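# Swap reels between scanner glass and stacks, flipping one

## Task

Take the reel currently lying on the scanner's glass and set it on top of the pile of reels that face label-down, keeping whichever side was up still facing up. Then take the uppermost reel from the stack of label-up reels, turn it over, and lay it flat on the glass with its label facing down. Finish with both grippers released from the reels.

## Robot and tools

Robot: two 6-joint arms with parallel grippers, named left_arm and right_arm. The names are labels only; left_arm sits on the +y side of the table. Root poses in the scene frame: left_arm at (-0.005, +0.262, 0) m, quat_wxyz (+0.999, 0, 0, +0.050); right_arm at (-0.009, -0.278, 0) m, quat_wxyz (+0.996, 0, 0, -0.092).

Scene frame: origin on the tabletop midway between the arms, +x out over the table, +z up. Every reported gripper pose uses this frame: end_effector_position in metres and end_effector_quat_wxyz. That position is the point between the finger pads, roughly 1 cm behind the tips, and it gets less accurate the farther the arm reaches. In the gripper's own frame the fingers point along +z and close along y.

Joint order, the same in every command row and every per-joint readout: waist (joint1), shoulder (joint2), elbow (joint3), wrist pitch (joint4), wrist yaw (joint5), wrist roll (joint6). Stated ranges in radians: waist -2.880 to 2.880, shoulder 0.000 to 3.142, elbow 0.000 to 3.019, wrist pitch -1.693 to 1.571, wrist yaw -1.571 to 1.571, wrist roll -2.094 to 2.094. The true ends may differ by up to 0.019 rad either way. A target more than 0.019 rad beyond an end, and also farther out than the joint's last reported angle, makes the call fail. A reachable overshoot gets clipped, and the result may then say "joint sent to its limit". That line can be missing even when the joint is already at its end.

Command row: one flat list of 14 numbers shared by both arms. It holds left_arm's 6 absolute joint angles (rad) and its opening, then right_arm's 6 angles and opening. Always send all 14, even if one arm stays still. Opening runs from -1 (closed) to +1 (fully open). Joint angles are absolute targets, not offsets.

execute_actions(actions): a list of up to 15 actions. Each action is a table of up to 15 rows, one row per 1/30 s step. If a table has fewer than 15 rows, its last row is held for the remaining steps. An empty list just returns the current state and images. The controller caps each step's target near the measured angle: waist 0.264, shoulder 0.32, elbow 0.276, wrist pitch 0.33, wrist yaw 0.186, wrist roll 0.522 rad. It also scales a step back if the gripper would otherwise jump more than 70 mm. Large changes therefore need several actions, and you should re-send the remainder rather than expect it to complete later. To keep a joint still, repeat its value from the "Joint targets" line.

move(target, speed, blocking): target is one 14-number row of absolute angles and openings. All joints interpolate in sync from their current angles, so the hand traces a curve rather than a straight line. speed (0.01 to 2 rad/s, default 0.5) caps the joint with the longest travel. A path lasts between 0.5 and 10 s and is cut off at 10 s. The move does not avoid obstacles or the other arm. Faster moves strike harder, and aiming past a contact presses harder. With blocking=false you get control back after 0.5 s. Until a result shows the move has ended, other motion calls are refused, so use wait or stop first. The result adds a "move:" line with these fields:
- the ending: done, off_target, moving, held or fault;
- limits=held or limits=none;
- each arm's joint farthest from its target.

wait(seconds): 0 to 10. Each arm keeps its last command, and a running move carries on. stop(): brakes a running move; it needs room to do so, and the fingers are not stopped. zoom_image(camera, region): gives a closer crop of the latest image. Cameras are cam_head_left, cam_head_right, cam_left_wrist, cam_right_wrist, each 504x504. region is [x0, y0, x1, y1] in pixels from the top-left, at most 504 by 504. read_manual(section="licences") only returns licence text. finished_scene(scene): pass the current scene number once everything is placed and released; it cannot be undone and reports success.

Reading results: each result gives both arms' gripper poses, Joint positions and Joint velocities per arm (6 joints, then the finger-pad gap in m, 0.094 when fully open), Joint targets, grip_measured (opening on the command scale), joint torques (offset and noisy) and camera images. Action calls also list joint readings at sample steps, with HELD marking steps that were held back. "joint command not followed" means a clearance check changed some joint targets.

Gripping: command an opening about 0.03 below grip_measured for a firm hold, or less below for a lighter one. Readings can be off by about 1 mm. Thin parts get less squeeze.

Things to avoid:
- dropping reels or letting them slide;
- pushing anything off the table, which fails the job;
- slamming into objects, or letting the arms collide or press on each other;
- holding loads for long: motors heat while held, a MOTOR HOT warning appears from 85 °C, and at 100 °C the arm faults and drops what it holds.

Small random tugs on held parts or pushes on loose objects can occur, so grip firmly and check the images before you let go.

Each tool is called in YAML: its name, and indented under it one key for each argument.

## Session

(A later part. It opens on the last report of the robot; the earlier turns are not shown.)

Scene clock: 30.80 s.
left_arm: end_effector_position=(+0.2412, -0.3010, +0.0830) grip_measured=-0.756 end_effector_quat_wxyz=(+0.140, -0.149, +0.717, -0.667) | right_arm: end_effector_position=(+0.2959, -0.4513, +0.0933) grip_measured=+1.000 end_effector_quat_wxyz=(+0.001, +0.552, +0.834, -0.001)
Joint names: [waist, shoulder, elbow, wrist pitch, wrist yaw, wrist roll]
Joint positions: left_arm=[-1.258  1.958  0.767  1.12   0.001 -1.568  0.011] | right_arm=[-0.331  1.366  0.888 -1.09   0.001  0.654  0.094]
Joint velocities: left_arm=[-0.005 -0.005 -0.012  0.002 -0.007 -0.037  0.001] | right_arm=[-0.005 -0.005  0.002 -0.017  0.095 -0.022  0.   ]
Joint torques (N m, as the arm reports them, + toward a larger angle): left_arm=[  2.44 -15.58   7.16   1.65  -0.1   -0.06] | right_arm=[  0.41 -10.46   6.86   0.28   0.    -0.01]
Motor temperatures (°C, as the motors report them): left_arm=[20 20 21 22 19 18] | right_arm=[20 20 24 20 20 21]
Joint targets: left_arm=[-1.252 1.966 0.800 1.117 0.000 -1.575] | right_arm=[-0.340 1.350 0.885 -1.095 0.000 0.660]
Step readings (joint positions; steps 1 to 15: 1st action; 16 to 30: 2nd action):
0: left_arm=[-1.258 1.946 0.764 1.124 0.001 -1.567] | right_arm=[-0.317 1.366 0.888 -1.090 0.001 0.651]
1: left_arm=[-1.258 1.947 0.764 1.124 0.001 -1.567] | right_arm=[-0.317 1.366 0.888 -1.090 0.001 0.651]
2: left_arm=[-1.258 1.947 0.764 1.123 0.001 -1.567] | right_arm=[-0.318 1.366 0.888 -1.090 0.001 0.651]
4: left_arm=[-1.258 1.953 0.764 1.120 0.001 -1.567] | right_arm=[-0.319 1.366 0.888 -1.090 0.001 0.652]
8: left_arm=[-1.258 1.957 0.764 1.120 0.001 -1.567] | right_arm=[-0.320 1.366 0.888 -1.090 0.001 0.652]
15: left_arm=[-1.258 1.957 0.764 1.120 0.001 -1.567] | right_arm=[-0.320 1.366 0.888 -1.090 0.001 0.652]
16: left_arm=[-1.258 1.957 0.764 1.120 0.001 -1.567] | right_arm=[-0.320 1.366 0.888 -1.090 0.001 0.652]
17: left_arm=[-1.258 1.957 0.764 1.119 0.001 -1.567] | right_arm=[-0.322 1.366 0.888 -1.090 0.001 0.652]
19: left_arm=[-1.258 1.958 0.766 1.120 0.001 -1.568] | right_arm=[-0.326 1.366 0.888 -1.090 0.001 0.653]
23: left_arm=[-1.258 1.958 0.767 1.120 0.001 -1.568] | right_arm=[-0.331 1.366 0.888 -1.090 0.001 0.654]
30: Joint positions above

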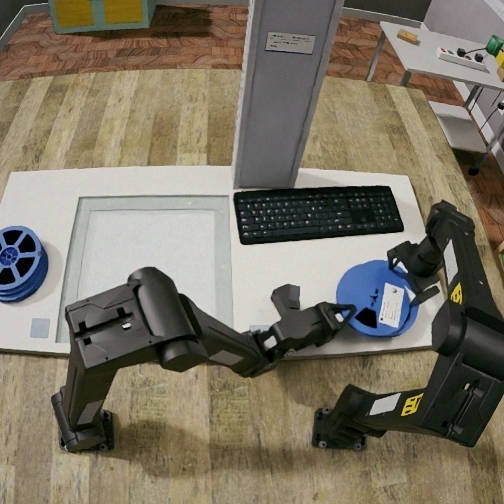

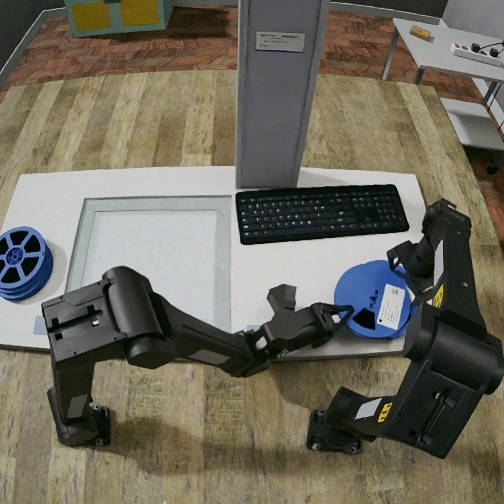

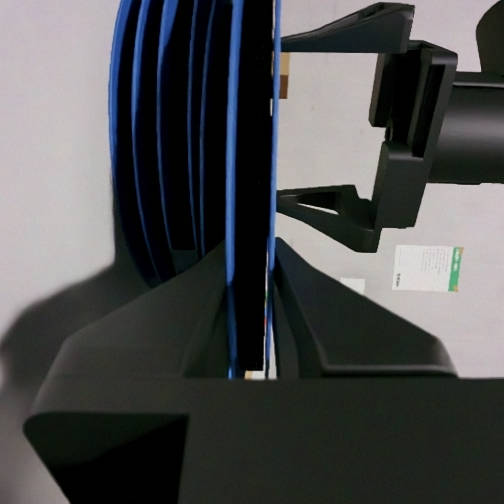

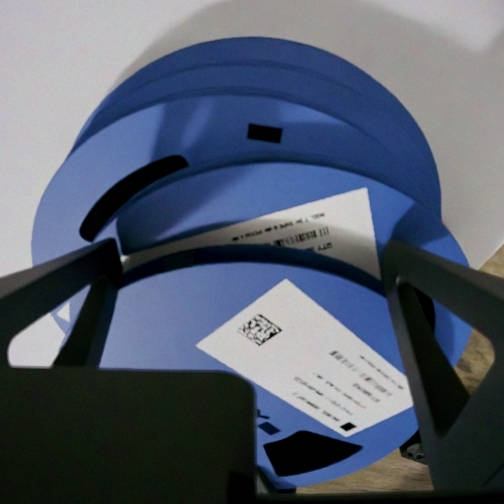

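move:
  target: [-1.0,1.615,0.437,1.21,0,-1.575,-0.8,-0.5,1.384,1.29,-1.45,0,-0.55,0.62]
  speed: 0.8

move:
  target: [-1.0,1.615,0.437,1.21,0,1.58,-0.8,-0.2,1.384,1.29,-1.45,0,-0.55,0.62]
  speed: 1.6

move:
  target: [-1.0,1.615,0.437,1.21,0,1.58,-0.8,0.31,1.384,1.29,-1.45,0,-0.55,0.62]
  speed: 0.8

Scene clock: 34.00 s.
left_arm: end_effector_position=(+0.3022, -0.1281, +0.1339) grip_measured=-0.771 end_effector_quat_wxyz=(+0.227, -0.237, +0.683, -0.653) | right_arm: end_effector_position=(+0.2984, -0.5259, +0.2263) grip_measured=+0.622 end_effector_quat_wxyz=(+0.007, +0.068, +0.998, -0.006)
Joint names: [waist, shoulder, elbow, wrist pitch, wrist yaw, wrist roll]
Joint positions: left_arm=[-1.003  1.646  0.431  1.171  0.    -1.57   0.011] | right_arm=[-0.492  1.366  1.253 -1.44   0.002 -0.542  0.076]
Joint velocities: left_arm=[-0.015 -0.015  0.002  0.002 -0.022  0.051 -0.001] | right_arm=[-0.005 -0.005 -0.002 -0.007  0.022 -0.051 -0.001]
Joint torques (N m, as the arm reports them, + toward a larger angle): left_arm=[  2.54 -14.12   5.07   3.14  -0.06  -0.05] | right_arm=[ 0.57 -9.37 10.93  0.07 -0.14 -0.17]
Motor temperatures (°C, as the motors report them): left_arm=[20 20 21 22 19 18] | right_arm=[20 20 25 20 20 21]
Joint targets: left_arm=[-1.000 1.615 0.437 1.210 0.000 -1.575] | right_arm=[-0.500 1.384 1.290 -1.450 0.000 -0.550]
move: off_target (left_arm, right_arm); limits=none; left_arm: farthest joint: the wrist pitch, 0.039 radians from its target (0.090 radians at the start); right_arm: farthest joint: the elbow, 0.037 radians from its target (0.402 radians at the start)

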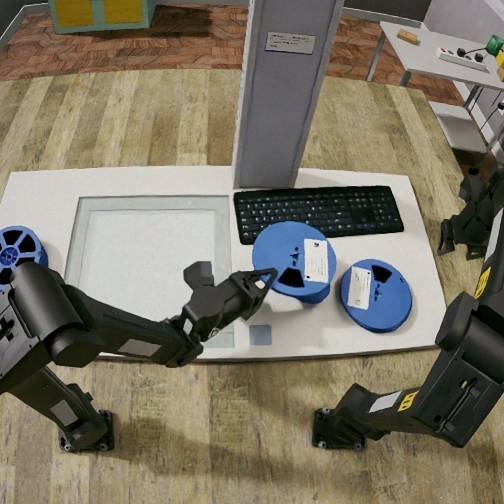

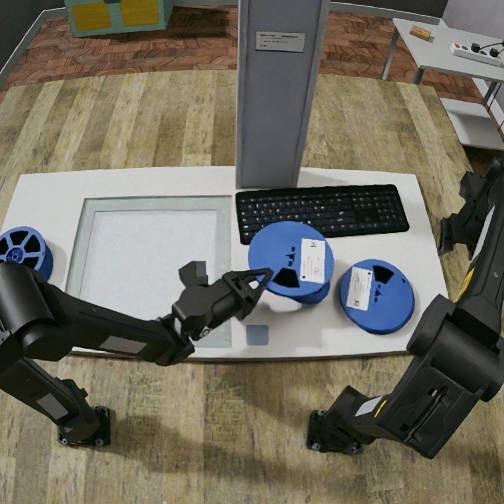

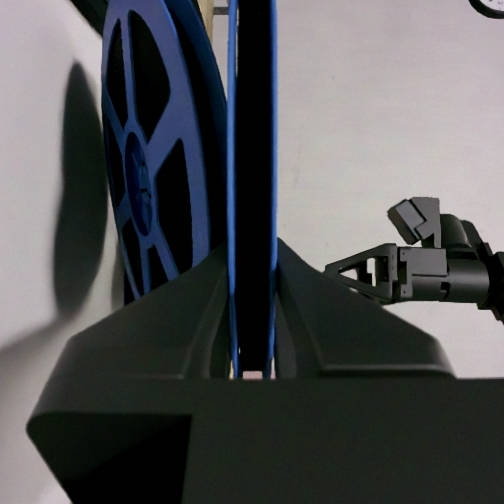

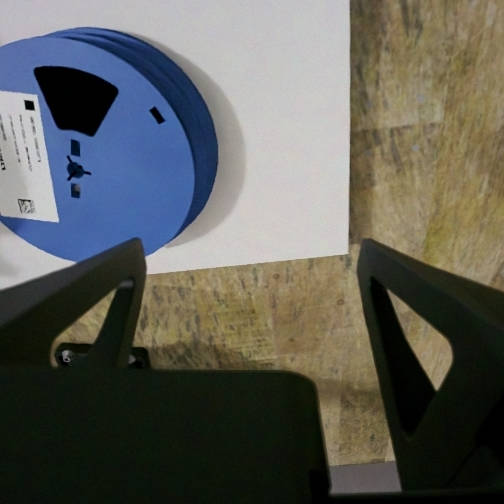

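Scene clock: 37.07 s.
left_arm: end_effector_position=(+0.3006, -0.1264, +0.1337) grip_measured=-0.778 end_effector_quat_wxyz=(+0.654, +0.682, +0.236, +0.226) | right_arm: end_effector_position=(+0.3557, -0.4297, +0.2263) grip_measured=+0.622 end_effector_quat_wxyz=(+0.008, -0.075, +0.997, -0.005)
Joint names: [waist, shoulder, elbow, wrist pitch, wrist yaw, wrist roll]
Joint positions: left_arm=[-1.003  1.645  0.424  1.178  0.001  1.57   0.01 ] | right_arm=[-0.208  1.366  1.253 -1.44   0.002 -0.542  0.076]
Joint velocities: left_arm=[ 0.005 -0.005  0.002 -0.007  0.022  0.037 -0.001] | right_arm=[-0.005  0.005 -0.022  0.012 -0.051  0.037 -0.   ]
Joint torques (N m, as the arm reports them, + toward a larger angle): left_arm=[  2.52 -13.96   5.52   2.89  -0.12  -0.07] | right_arm=[ 1.65 -9.14 10.88  0.07 -0.13 -0.17]
Motor temperatures (°C, as the motors report them): left_arm=[20 20 21 22 19 18] | right_arm=[20 20 25 20 20 21]
Joint targets: left_arm=[-1.000 1.615 0.437 1.210 -0.000 1.580] | right_arm=[-0.200 1.384 1.290 -1.450 -0.000 -0.550]
move: off_target (left_arm, right_arm); limits=none; left_arm: farthest joint: the wrist pitch, 0.032 radians from its target (0.039 radians at the start); right_arm: farthest joint: the elbow, 0.037 radians from its target (0.037 radians at the start)

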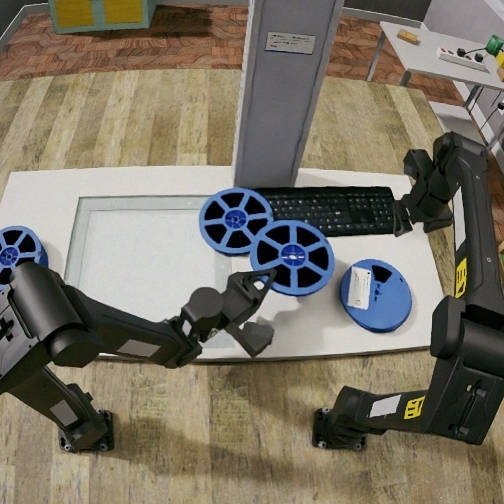

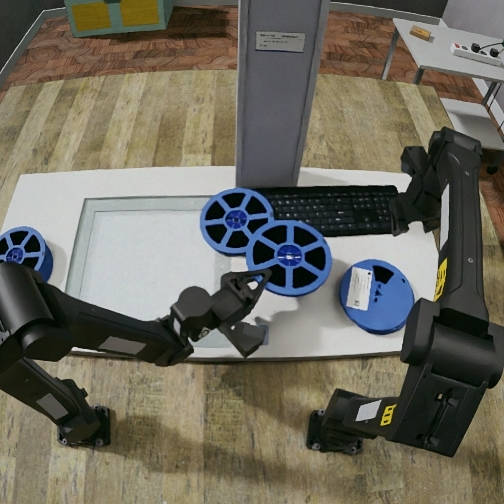

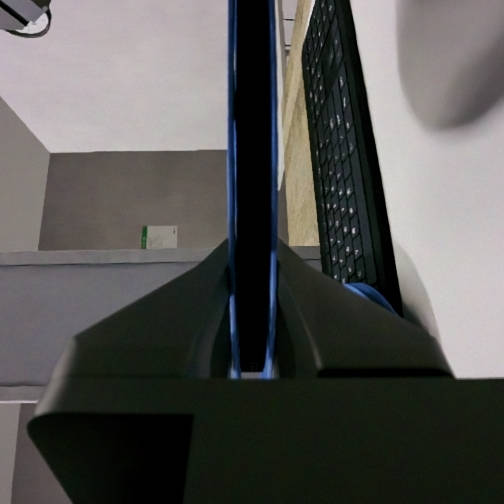

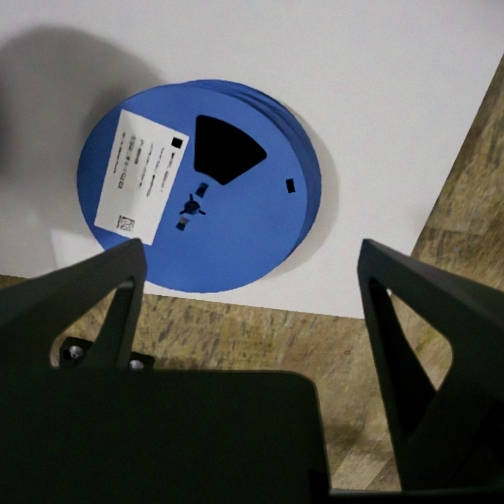

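Scene clock: 38.17 s.
left_arm: end_effector_position=(+0.3006, -0.1264, +0.1333) grip_measured=-0.778 end_effector_quat_wxyz=(+0.653, +0.683, +0.236, +0.226) | right_arm: end_effector_position=(+0.3826, -0.2249, +0.2263) grip_measured=+0.622 end_effector_quat_wxyz=(+0.009, -0.333, +0.943, -0.002)
Joint names: [waist, shoulder, elbow, wrist pitch, wrist yaw, wrist roll]
Joint positions: left_arm=[-1.003  1.645  0.424  1.176  0.001  1.571  0.01 ] | right_arm=[ 0.319  1.366  1.253 -1.44  -0.    -0.543  0.076]
Joint velocities: left_arm=[-0.005  0.015  0.002  0.002  0.022  0.066 -0.   ] | right_arm=[ 0.005 -0.005 -0.022 -0.017  0.022  0.037  0.   ]
Joint torques (N m, as the arm reports them, + toward a larger angle): left_arm=[  2.48 -13.96   5.55   2.95  -0.11  -0.08] | right_arm=[ 0.39 -9.16 10.87  0.07 -0.05 -0.16]
Motor temperatures (°C, as the motors report them): left_arm=[20 20 21 22 19 18] | right_arm=[20 20 26 20 20 21]
Joint targets: left_arm=[-1.000 1.615 0.437 1.210 0.000 1.580] | right_arm=[0.310 1.384 1.290 -1.450 0.000 -0.550]
move: off_target (left_arm, right_arm); limits=none; left_arm: farthest joint: the wrist pitch, 0.034 radians from its target (0.032 radians at the start); right_arm: farthest joint: the elbow, 0.037 radians from its target (0.037 radians at the start)

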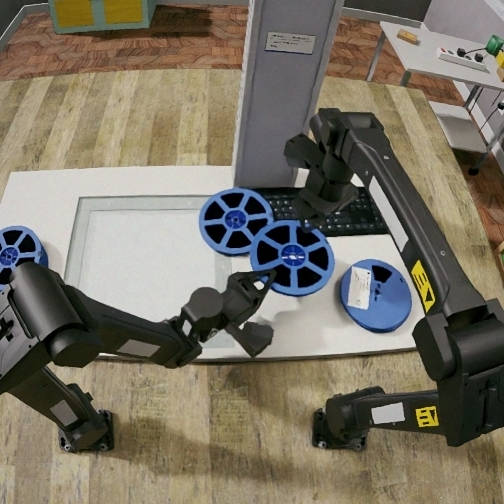

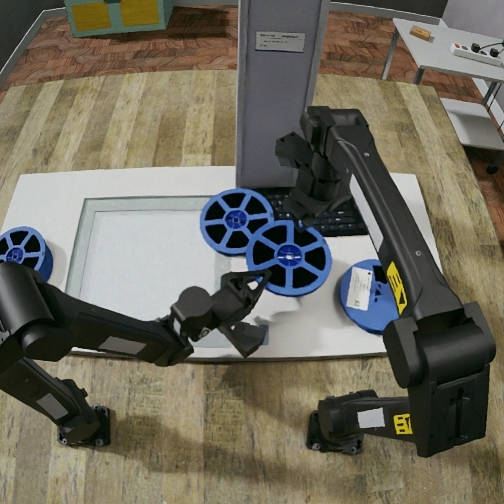

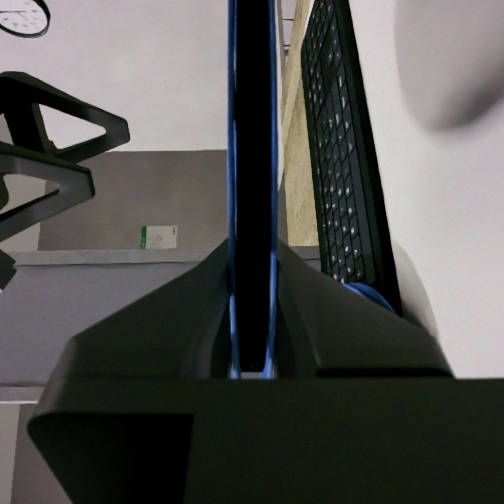

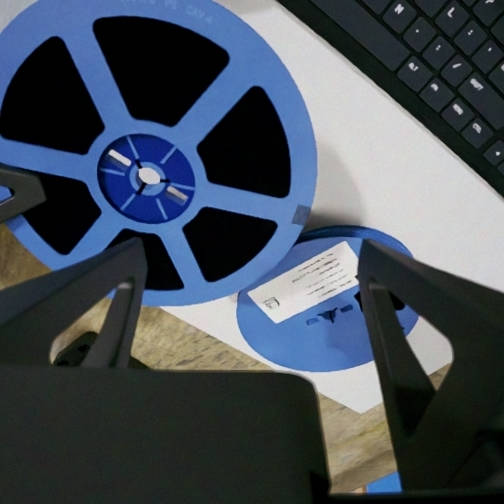

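move:
  target: [-1.0,1.63,0.437,1.255,0,1.58,-0.81,0.343,1.44,1.161,-1.302,0,-0.84,0.62]
  speed: 0.4

Scene clock: 40.20 s.
left_arm: end_effector_position=(+0.3008, -0.1266, +0.1442) grip_measured=-0.778 end_effector_quat_wxyz=(+0.668, +0.668, +0.231, +0.231) | right_arm: end_effector_position=(+0.3868, -0.2186, +0.1706) grip_measured=+0.622 end_effector_quat_wxyz=(-0.002, -0.471, +0.882, +0.001)
Joint names: [waist, shoulder, elbow, wrist pitch, wrist yaw, wrist roll]
Joint positions: left_arm=[-1.003  1.645  0.424  1.221  0.001  1.571  0.01 ] | right_arm=[ 0.334  1.42   1.159 -1.313 -0.    -0.831  0.076]
Joint velocities: left_arm=[ 0.005 -0.015 -0.002  0.007  0.066 -0.051 -0.   ] | right_arm=[ 0.005 -0.005  0.007  0.007  0.007 -0.022 -0.001]
Joint torques (N m, as the arm reports them, + toward a larger angle): left_arm=[  2.46 -12.53   5.54   2.98  -0.11  -0.08] | right_arm=[ 1.7  -9.43  7.79  1.08 -0.07 -0.16]
Motor temperatures (°C, as the motors report them): left_arm=[20 20 21 22 19 18] | right_arm=[20 20 26 20 20 21]
Joint targets: left_arm=[-1.000 1.630 0.437 1.255 -0.000 1.580] | right_arm=[0.343 1.440 1.161 -1.302 0.000 -0.840]
move: off_target (left_arm); limits=none; left_arm: farthest joint: the wrist pitch, 0.034 radians from its target (0.079 radians at the start); right_arm: farthest joint: the shoulder, 0.020 radians from its target (0.074 radians at the start)

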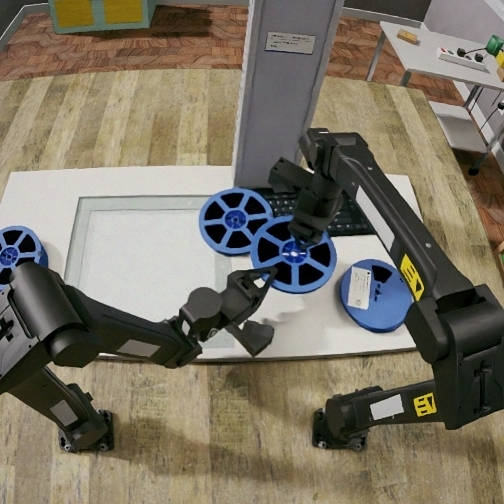

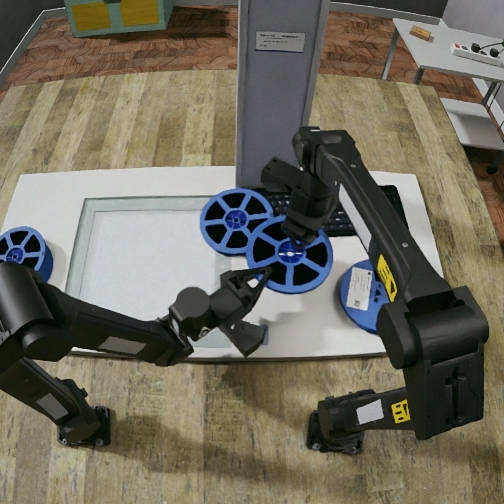

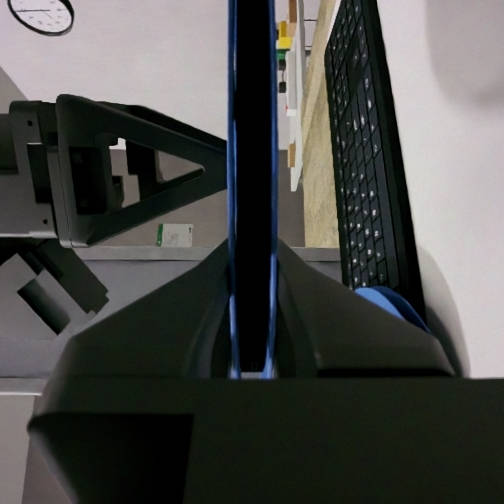

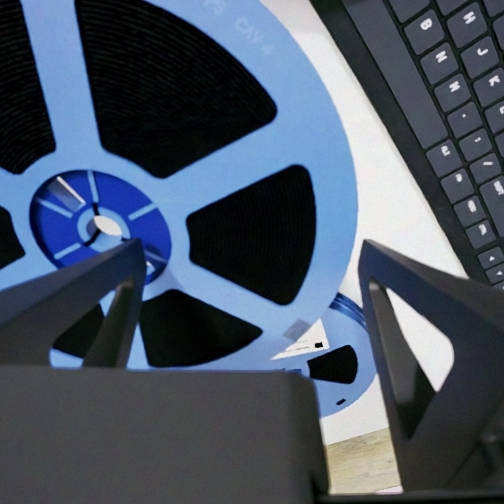

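move:
  target: [-1.0,1.63,0.437,1.255,0,1.58,-0.81,0.318,1.458,1.14,-1.266,0,-0.84,0.62]
  speed: 0.08

Scene clock: 41.33 s.
left_arm: end_effector_position=(+0.3008, -0.1266, +0.1442) grip_measured=-0.778 end_effector_quat_wxyz=(+0.668, +0.668, +0.231, +0.232) | right_arm: end_effector_position=(+0.3895, -0.2193, +0.1641) grip_measured=+0.622 end_effector_quat_wxyz=(+0.004, -0.470, +0.883, -0.001)
Joint names: [waist, shoulder, elbow, wrist pitch, wrist yaw, wrist roll]
Joint positions: left_arm=[-1.003  1.645  0.424  1.22   0.001  1.571  0.01 ] | right_arm=[ 0.33   1.424  1.145 -1.283 -0.001 -0.832  0.076]
Joint velocities: left_arm=[ 0.005 -0.005 -0.002  0.007  0.022 -0.037  0.   ] | right_arm=[-0.015  0.005  0.007  0.002 -0.066 -0.022 -0.001]
Joint torques (N m, as the arm reports them, + toward a larger angle): left_arm=[  2.5  -12.45   5.48   3.    -0.09  -0.09] | right_arm=[ 0.23 -8.58  7.29  1.4  -0.05 -0.17]
Motor temperatures (°C, as the motors report them): left_arm=[20 20 21 22 19 18] | right_arm=[20 20 26 20 20 21]
Joint targets: left_arm=[-1.000 1.630 0.437 1.255 0.000 1.580] | right_arm=[0.318 1.458 1.140 -1.266 -0.000 -0.840]
move: off_target (left_arm, right_arm); limits=none; left_arm: farthest joint: the wrist pitch, 0.035 radians from its target (0.034 radians at the start); right_arm: farthest joint: the shoulder, 0.034 radians from its target (0.038 radians at the start)

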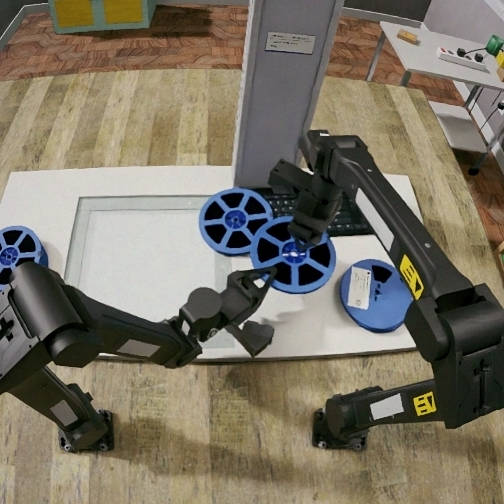

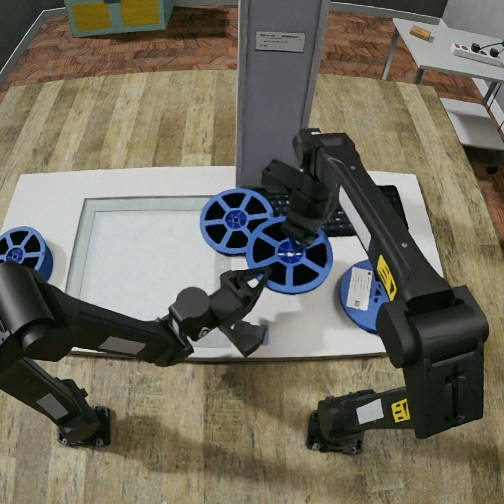

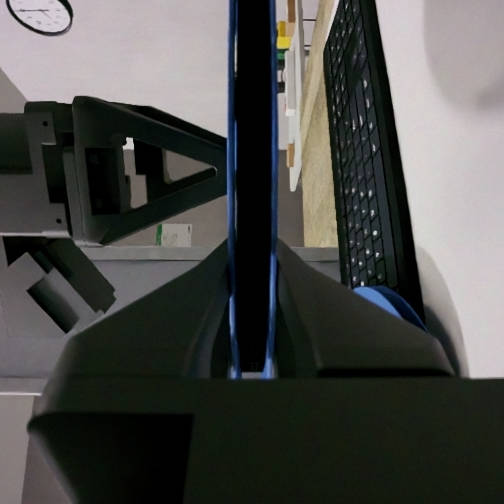

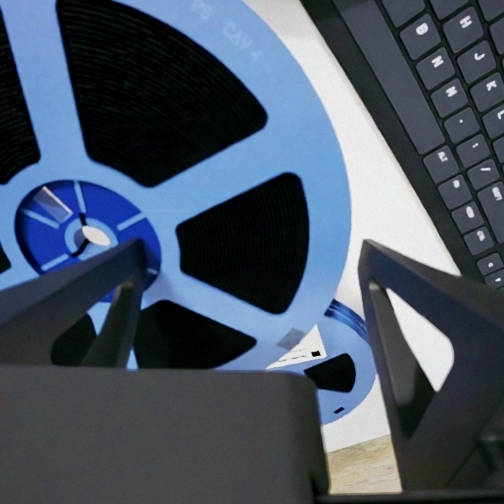

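execute_actions:
  actions:
    - [[-1.0,1.63,0.437,1.255,0,1.58,-0.81,0.35,1.44,1.145,-1.275,0,-0.84,0.62]]
    - [[-1.0,1.63,0.437,1.255,0,1.58,-0.81,0.35,1.46,1.135,-1.262,0,-0.84,0.62]]

Scene clock: 42.57 s.
left_arm: end_effector_position=(+0.3008, -0.1262, +0.1439) grip_measured=-0.778 end_effector_quat_wxyz=(+0.668, +0.668, +0.232, +0.232) | right_arm: end_effector_position=(+0.3892, -0.2162, +0.1633) grip_measured=+0.622 end_effector_quat_wxyz=(+0.005, -0.474, +0.880, -0.001)
Joint names: [waist, shoulder, elbow, wrist pitch, wrist yaw, wrist roll]
Joint positions: left_arm=[-1.003  1.645  0.423  1.22  -0.     1.571  0.01 ] | right_arm=[ 0.339  1.424  1.143 -1.279 -0.001 -0.834  0.076]
Joint velocities: left_arm=[-0.005 -0.005  0.002  0.002 -0.037 -0.022  0.001] | right_arm=[ 0.005  0.015 -0.012  0.017 -0.037  0.007 -0.   ]
Joint torques (N m, as the arm reports them, + toward a larger angle): left_arm=[  2.5  -12.49   5.58   2.98  -0.04  -0.08] | right_arm=[ 1.88 -8.18  7.02  1.4  -0.06 -0.15]
Motor temperatures (°C, as the motors report them): left_arm=[20 20 21 22 19 18] | right_arm=[20 20 26 20 20 21]
Joint targets: left_arm=[-1.000 1.630 0.437 1.255 0.000 1.580] | right_arm=[0.350 1.460 1.135 -1.262 -0.000 -0.840]
Step readings (joint positions; steps 1 to 15: 1st action; 16 to 30: 2nd action):
0: left_arm=[-1.003 1.645 0.424 1.220 0.001 1.571] | right_arm=[0.330 1.424 1.145 -1.283 -0.001 -0.832]
1: left_arm=[-1.003 1.645 0.424 1.220 0.001 1.571] | right_arm=[0.331 1.424 1.145 -1.283 -0.001 -0.832]
2: left_arm=[-1.003 1.645 0.424 1.220 0.001 1.571] | right_arm=[0.332 1.424 1.145 -1.283 -0.001 -0.833]
4: left_arm=[-1.003 1.645 0.424 1.220 0.001 1.571] | right_arm=[0.334 1.424 1.145 -1.283 -0.001 -0.833]
8: left_arm=[-1.003 1.645 0.424 1.220 0.001 1.571] | right_arm=[0.337 1.424 1.145 -1.283 -0.001 -0.834]
15: left_arm=[-1.003 1.645 0.424 1.220 0.001 1.571] | right_arm=[0.337 1.424 1.145 -1.283 -0.001 -0.834]
16: left_arm=[-1.003 1.645 0.424 1.220 0.001 1.571] | right_arm=[0.337 1.424 1.145 -1.282 -0.001 -0.834]
17: left_arm=[-1.003 1.645 0.424 1.220 0.000 1.571] | right_arm=[0.337 1.424 1.144 -1.281 -0.001 -0.834]
19: left_arm=[-1.003 1.645 0.424 1.220 -0.000 1.571] | right_arm=[0.338 1.424 1.144 -1.280 -0.001 -0.834]
23: left_arm=[-1.003 1.645 0.423 1.220 -0.000 1.571] | right_arm=[0.339 1.424 1.143 -1.279 -0.001 -0.834]
30: Joint positions above

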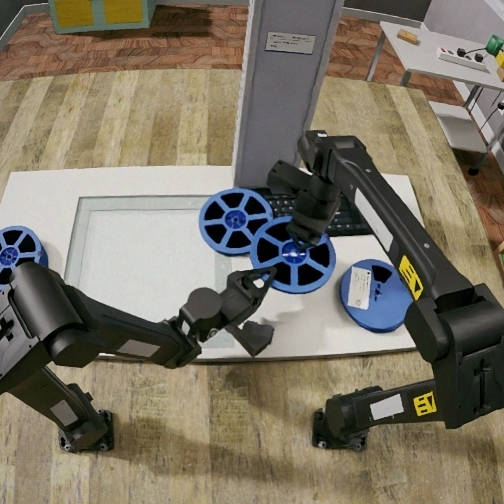

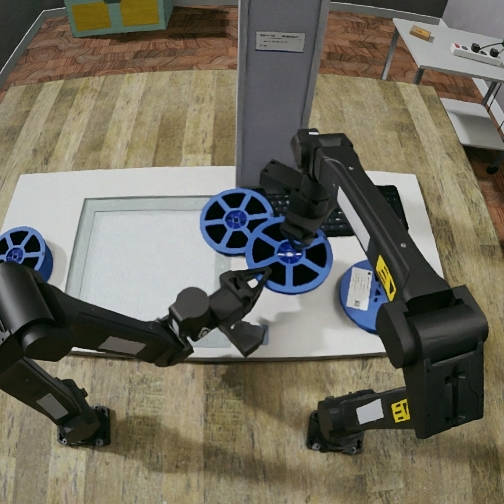

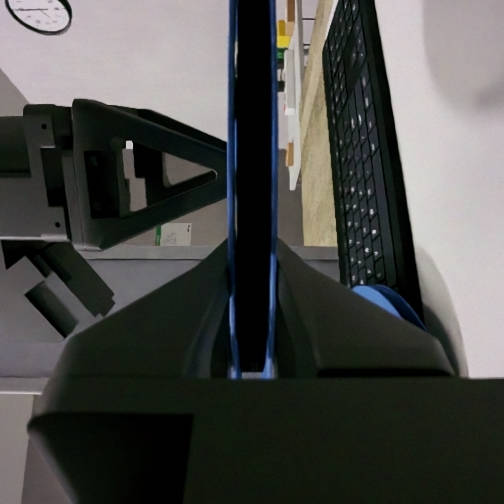

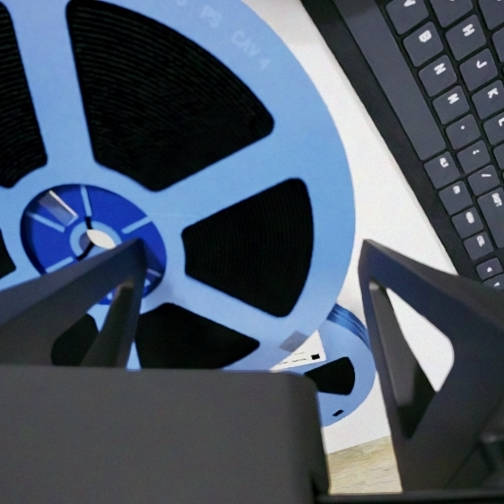

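execute_actions:
  actions:
    - [[-1.0,1.63,0.437,1.255,0,1.58,-0.81,0.339,1.45,1.14,-1.275,0,-0.834,0.42]]
    - [[-1.0,1.63,0.437,1.255,0,1.58,-0.81,0.339,1.45,1.14,-1.275,0,-0.834,0.305]]

Scene clock: 43.77 s.
left_arm: end_effector_position=(+0.2997, -0.1259, +0.1429) grip_measured=-0.778 end_effector_quat_wxyz=(+0.666, +0.670, +0.230, +0.232) | right_arm: end_effector_position=(+0.3899, -0.2161, +0.1633) grip_measured=+0.323 end_effector_quat_wxyz=(+0.006, -0.466, +0.885, -0.002)
Joint names: [waist, shoulder, elbow, wrist pitch, wrist yaw, wrist roll]
Joint positions: left_arm=[-1.004  1.645  0.421  1.22   0.002  1.576  0.01 ] | right_arm=[ 0.339  1.424  1.143 -1.276 -0.001 -0.816  0.062]
Joint velocities: left_arm=[ 0.005  0.005  0.007 -0.007 -0.007 -0.007 -0.001] | right_arm=[-0.005  0.005 -0.002 -0.002  0.022 -0.007 -0.   ]
Joint torques (N m, as the arm reports them, + toward a larger angle): left_arm=[  2.57 -12.51   5.73   2.98  -0.14  -0.13] | right_arm=[ 1.04 -9.05  7.45  0.62 -0.07 -0.28]
Motor temperatures (°C, as the motors report them): left_arm=[20 20 21 22 19 18] | right_arm=[20 20 25 20 20 21]
Joint targets: left_arm=[-1.000 1.630 0.437 1.255 -0.000 1.580] | right_arm=[0.339 1.450 1.140 -1.275 -0.000 -0.834]
Step readings (joint positions; steps 1 to 15: 1st action; 16 to 30: 2nd action):
0: left_arm=[-1.003 1.645 0.423 1.220 -0.000 1.571] | right_arm=[0.339 1.424 1.143 -1.279 -0.001 -0.834]
1: left_arm=[-1.003 1.645 0.423 1.220 -0.000 1.571] | right_arm=[0.339 1.424 1.143 -1.279 -0.001 -0.834]
2: left_arm=[-1.003 1.645 0.423 1.220 -0.000 1.571] | right_arm=[0.339 1.424 1.143 -1.279 0.000 -0.834]
4: left_arm=[-1.003 1.645 0.422 1.220 -0.000 1.572] | right_arm=[0.339 1.424 1.143 -1.279 0.001 -0.834]
8: left_arm=[-1.003 1.645 0.422 1.220 0.000 1.572] | right_arm=[0.339 1.424 1.143 -1.279 0.001 -0.834]
15: left_arm=[-1.003 1.645 0.422 1.220 0.000 1.572] | right_arm=[0.339 1.424 1.143 -1.279 0.001 -0.834]
16: left_arm=[-1.003 1.645 0.421 1.220 0.001 1.572] | right_arm=[0.339 1.424 1.143 -1.279 0.002 -0.832]
17: left_arm=[-1.004 1.645 0.421 1.220 0.002 1.573] | right_arm=[0.339 1.424 1.143 -1.277 -0.000 -0.824]
19: left_arm=[-1.004 1.645 0.421 1.220 0.002 1.575] | right_arm=[0.339 1.424 1.143 -1.276 -0.000 -0.818]
23: left_arm=[-1.004 1.645 0.421 1.220 0.002 1.576] | right_arm=[0.339 1.424 1.143 -1.276 -0.001 -0.816]
30: Joint positions above

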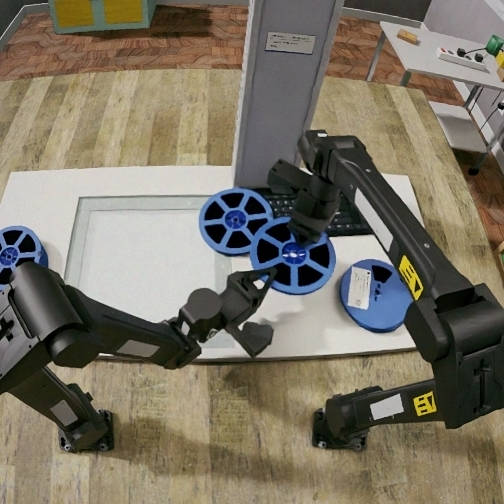

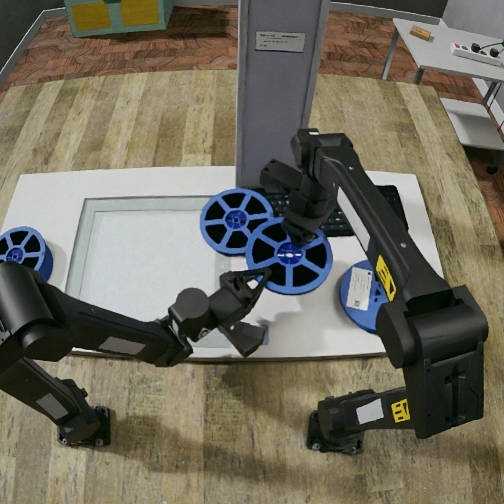

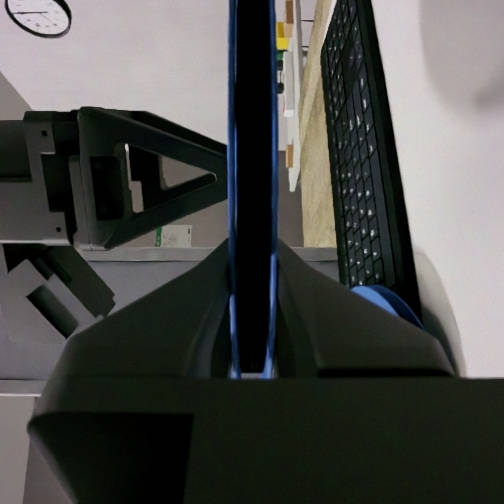

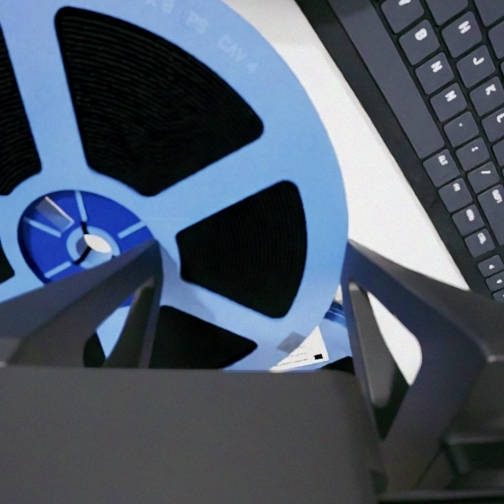

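execute_actions:
  actions:
    - [[-1.0,1.63,0.437,1.245,0,1.58,-0.1,0.339,1.424,1.16,-1.275,0,-0.82,0.295]]

move:
  target: [-1.0,1.535,0.277,1.3,0,1.58,-0.1,0.339,1.424,1.16,-1.275,0,-0.82,0.295]
  speed: 0.4

Scene clock: 44.63 s.
left_arm: end_effector_position=(+0.2998, -0.1260, +0.1443) grip_measured=-0.103 end_effector_quat_wxyz=(+0.668, +0.668, +0.229, +0.233) | right_arm: end_effector_position=(+0.3900, -0.2163, +0.1633) grip_measured=+0.315 end_effector_quat_wxyz=(+0.006, -0.466, +0.885, -0.002)
Joint names: [waist, shoulder, elbow, wrist pitch, wrist yaw, wrist roll]
Joint positions: left_arm=[-1.004  1.644  0.421  1.225  0.002  1.576  0.042] | right_arm=[ 0.339  1.424  1.143 -1.276  0.    -0.816  0.062]
Joint velocities: left_arm=[-0.005  0.015 -0.007  0.002  0.066 -0.007  0.   ] | right_arm=[ 0.005 -0.005  0.002  0.017 -0.022 -0.037 -0.001]
Joint torques (N m, as the arm reports them, + toward a larger angle): left_arm=[  2.64 -12.28   5.76   2.41  -0.13  -0.13] | right_arm=[  1.07 -11.29   9.05   0.63  -0.09  -0.13]
Motor temperatures (°C, as the motors report them): left_arm=[20 20 21 22 19 18] | right_arm=[20 20 25 20 20 21]
Joint targets: left_arm=[-1.000 1.630 0.437 1.245 0.000 1.580] | right_arm=[0.339 1.424 1.160 -1.275 0.000 -0.820]
Step readings (joint positions):
0: left_arm=[-1.004 1.645 0.421 1.220 0.002 1.576] | right_arm=[0.339 1.424 1.143 -1.276 -0.001 -0.816]
1: left_arm=[-1.004 1.645 0.421 1.220 0.002 1.576] | right_arm=[0.339 1.424 1.143 -1.276 0.000 -0.816]
2: left_arm=[-1.004 1.644 0.421 1.222 0.002 1.576] | right_arm=[0.339 1.424 1.143 -1.276 0.000 -0.816]
4: left_arm=[-1.004 1.644 0.421 1.224 0.002 1.576] | right_arm=[0.339 1.424 1.143 -1.276 0.000 -0.816]
8: left_arm=[-1.004 1.644 0.421 1.225 0.002 1.576] | right_arm=[0.339 1.424 1.143 -1.276 0.000 -0.816]
15: Joint positions above

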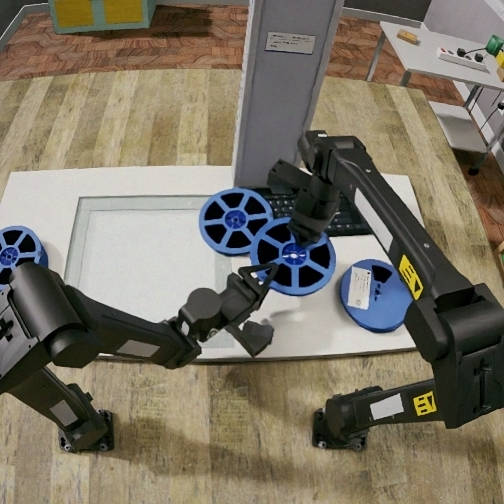

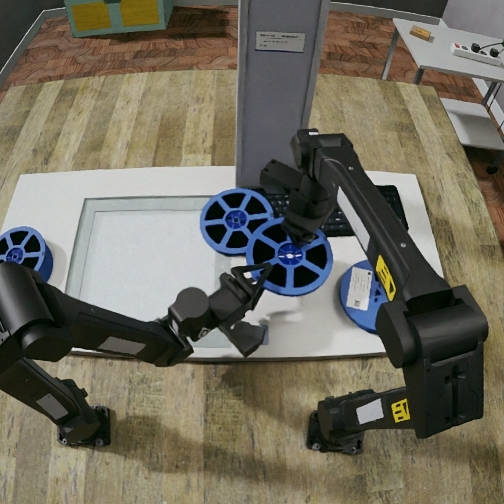

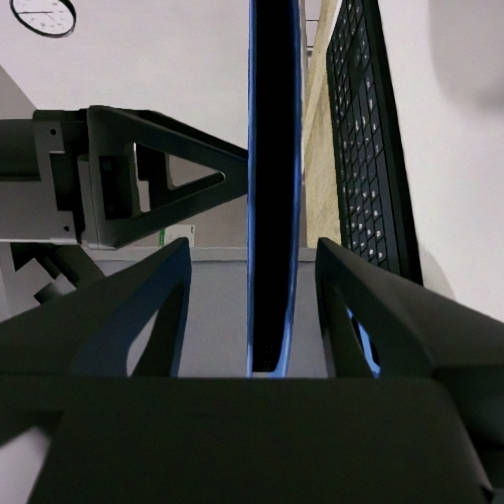

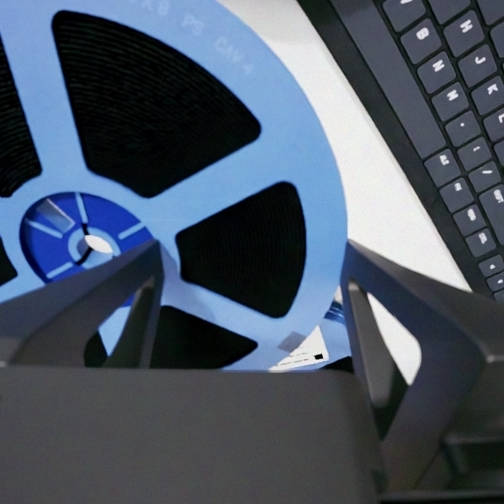

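Scene clock: 45.40 s.
left_arm: end_effector_position=(+0.2669, -0.0843, +0.1483) grip_measured=-0.103 end_effector_quat_wxyz=(+0.671, +0.666, +0.228, +0.234) | right_arm: end_effector_position=(+0.3897, -0.2163, +0.1630) grip_measured=+0.315 end_effector_quat_wxyz=(+0.006, -0.466, +0.885, -0.002)
Joint names: [waist, shoulder, elbow, wrist pitch, wrist yaw, wrist roll]
Joint positions: left_arm=[-1.004  1.547  0.278  1.279  0.002  1.576  0.042] | right_arm=[ 0.339  1.424  1.142 -1.276  0.    -0.816  0.062]
Joint velocities: left_arm=[-0.015  0.005 -0.012 -0.002  0.007 -0.037  0.   ] | right_arm=[ 0.005  0.005  0.012 -0.027 -0.007 -0.022 -0.001]
Joint torques (N m, as the arm reports them, + toward a larger angle): left_arm=[  2.54 -10.31   4.16   2.61  -0.13  -0.13] | right_arm=[  1.09 -11.32   9.05   0.62  -0.1   -0.13]
Motor temperatures (°C, as the motors report them): left_arm=[20 20 21 22 19 18] | right_arm=[20 20 26 20 20 21]
Joint targets: left_arm=[-1.000 1.535 0.277 1.300 -0.000 1.580] | right_arm=[0.339 1.424 1.160 -1.275 -0.000 -0.820]
move: off_target (left_arm); limits=none; left_arm: farthest joint: the wrist pitch, 0.021 radians from its target (0.075 radians at the start); right_arm: farthest joint: the elbow, 0.018 radians from its target (0.017 radians at the start)

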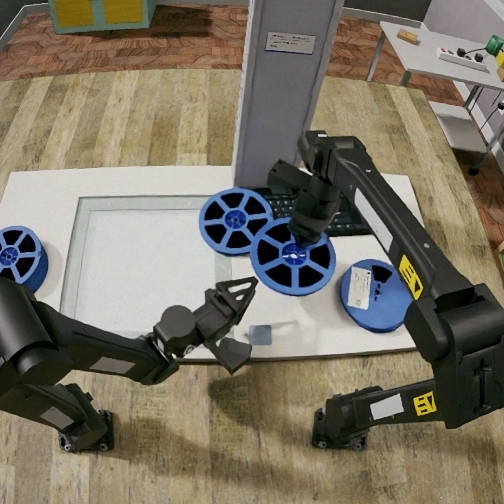

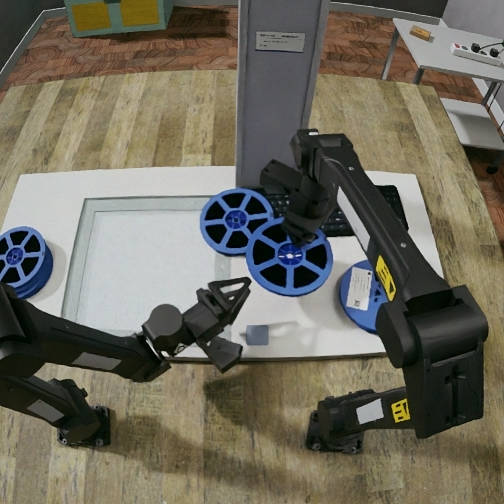

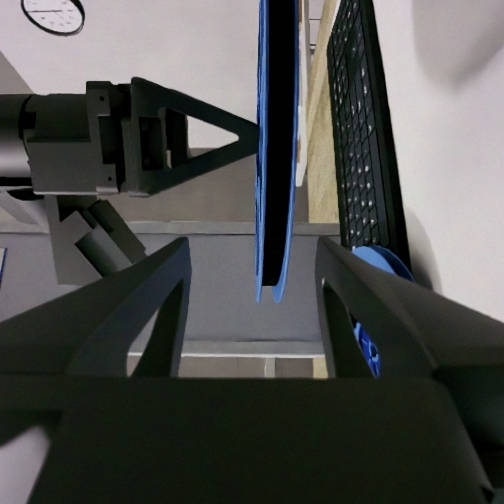

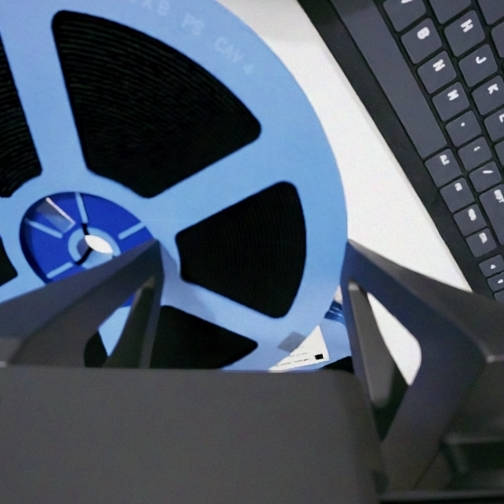

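move:
  target: [0.7,1.4,0.277,1.2,0,1.58,-0.1,0.94,1.81,1.435,-1.16,0,0.27,0.295]
  speed: 0.9

Scene clock: 48.53 s.
left_arm: end_effector_position=(+0.2976, +0.5765, +0.1849) grip_measured=-0.103 end_effector_quat_wxyz=(+0.271, +0.257, +0.632, +0.679) | right_arm: end_effector_position=(+0.3700, +0.0813, +0.0898) grip_measured=+0.315 end_effector_quat_wxyz=(-0.000, -0.246, +0.969, -0.001)
Joint names: [waist, shoulder, elbow, wrist pitch, wrist yaw, wrist roll]
Joint positions: left_arm=[0.705 1.417 0.278 1.207 0.001 1.576 0.042] | right_arm=[ 0.944  1.792  1.39  -1.17   0.001  0.262  0.062]
Joint velocities: left_arm=[-0.005  0.005 -0.012  0.007  0.051 -0.081 -0.   ] | right_arm=[ 0.005  0.015  0.017  0.012 -0.022 -0.007  0.001]
Joint torques (N m, as the arm reports them, + toward a larger angle): left_arm=[ 1.81 -9.64  5.11  1.48 -0.07 -0.13] | right_arm=[  0.83 -15.87  10.87   1.05  -0.04   0.  ]
Motor temperatures (°C, as the motors report them): left_arm=[20 20 20 22 19 18] | right_arm=[20 20 26 20 20 21]
Joint targets: left_arm=[0.700 1.400 0.277 1.200 0.000 1.580] | right_arm=[0.940 1.810 1.435 -1.160 -0.000 0.270]
move: off_target (right_arm); limits=none; left_arm: farthest joint: the shoulder, 0.017 radians from its target (0.147 radians at the start); right_arm: farthest joint: the elbow, 0.045 radians from its target (0.293 radians at the start)

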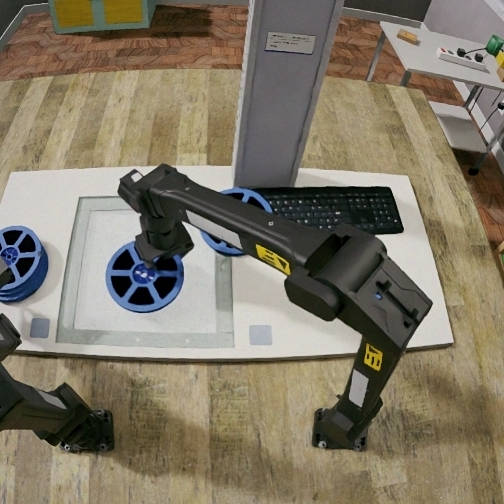

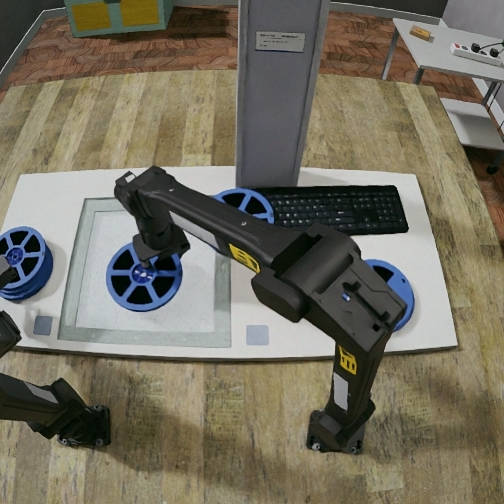

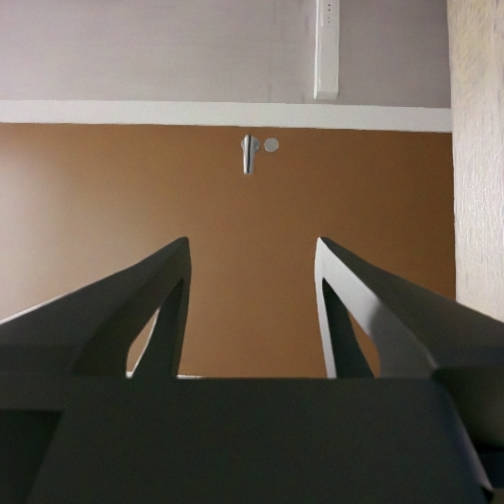

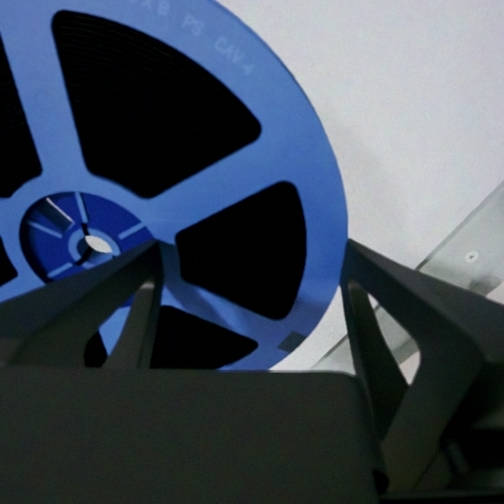

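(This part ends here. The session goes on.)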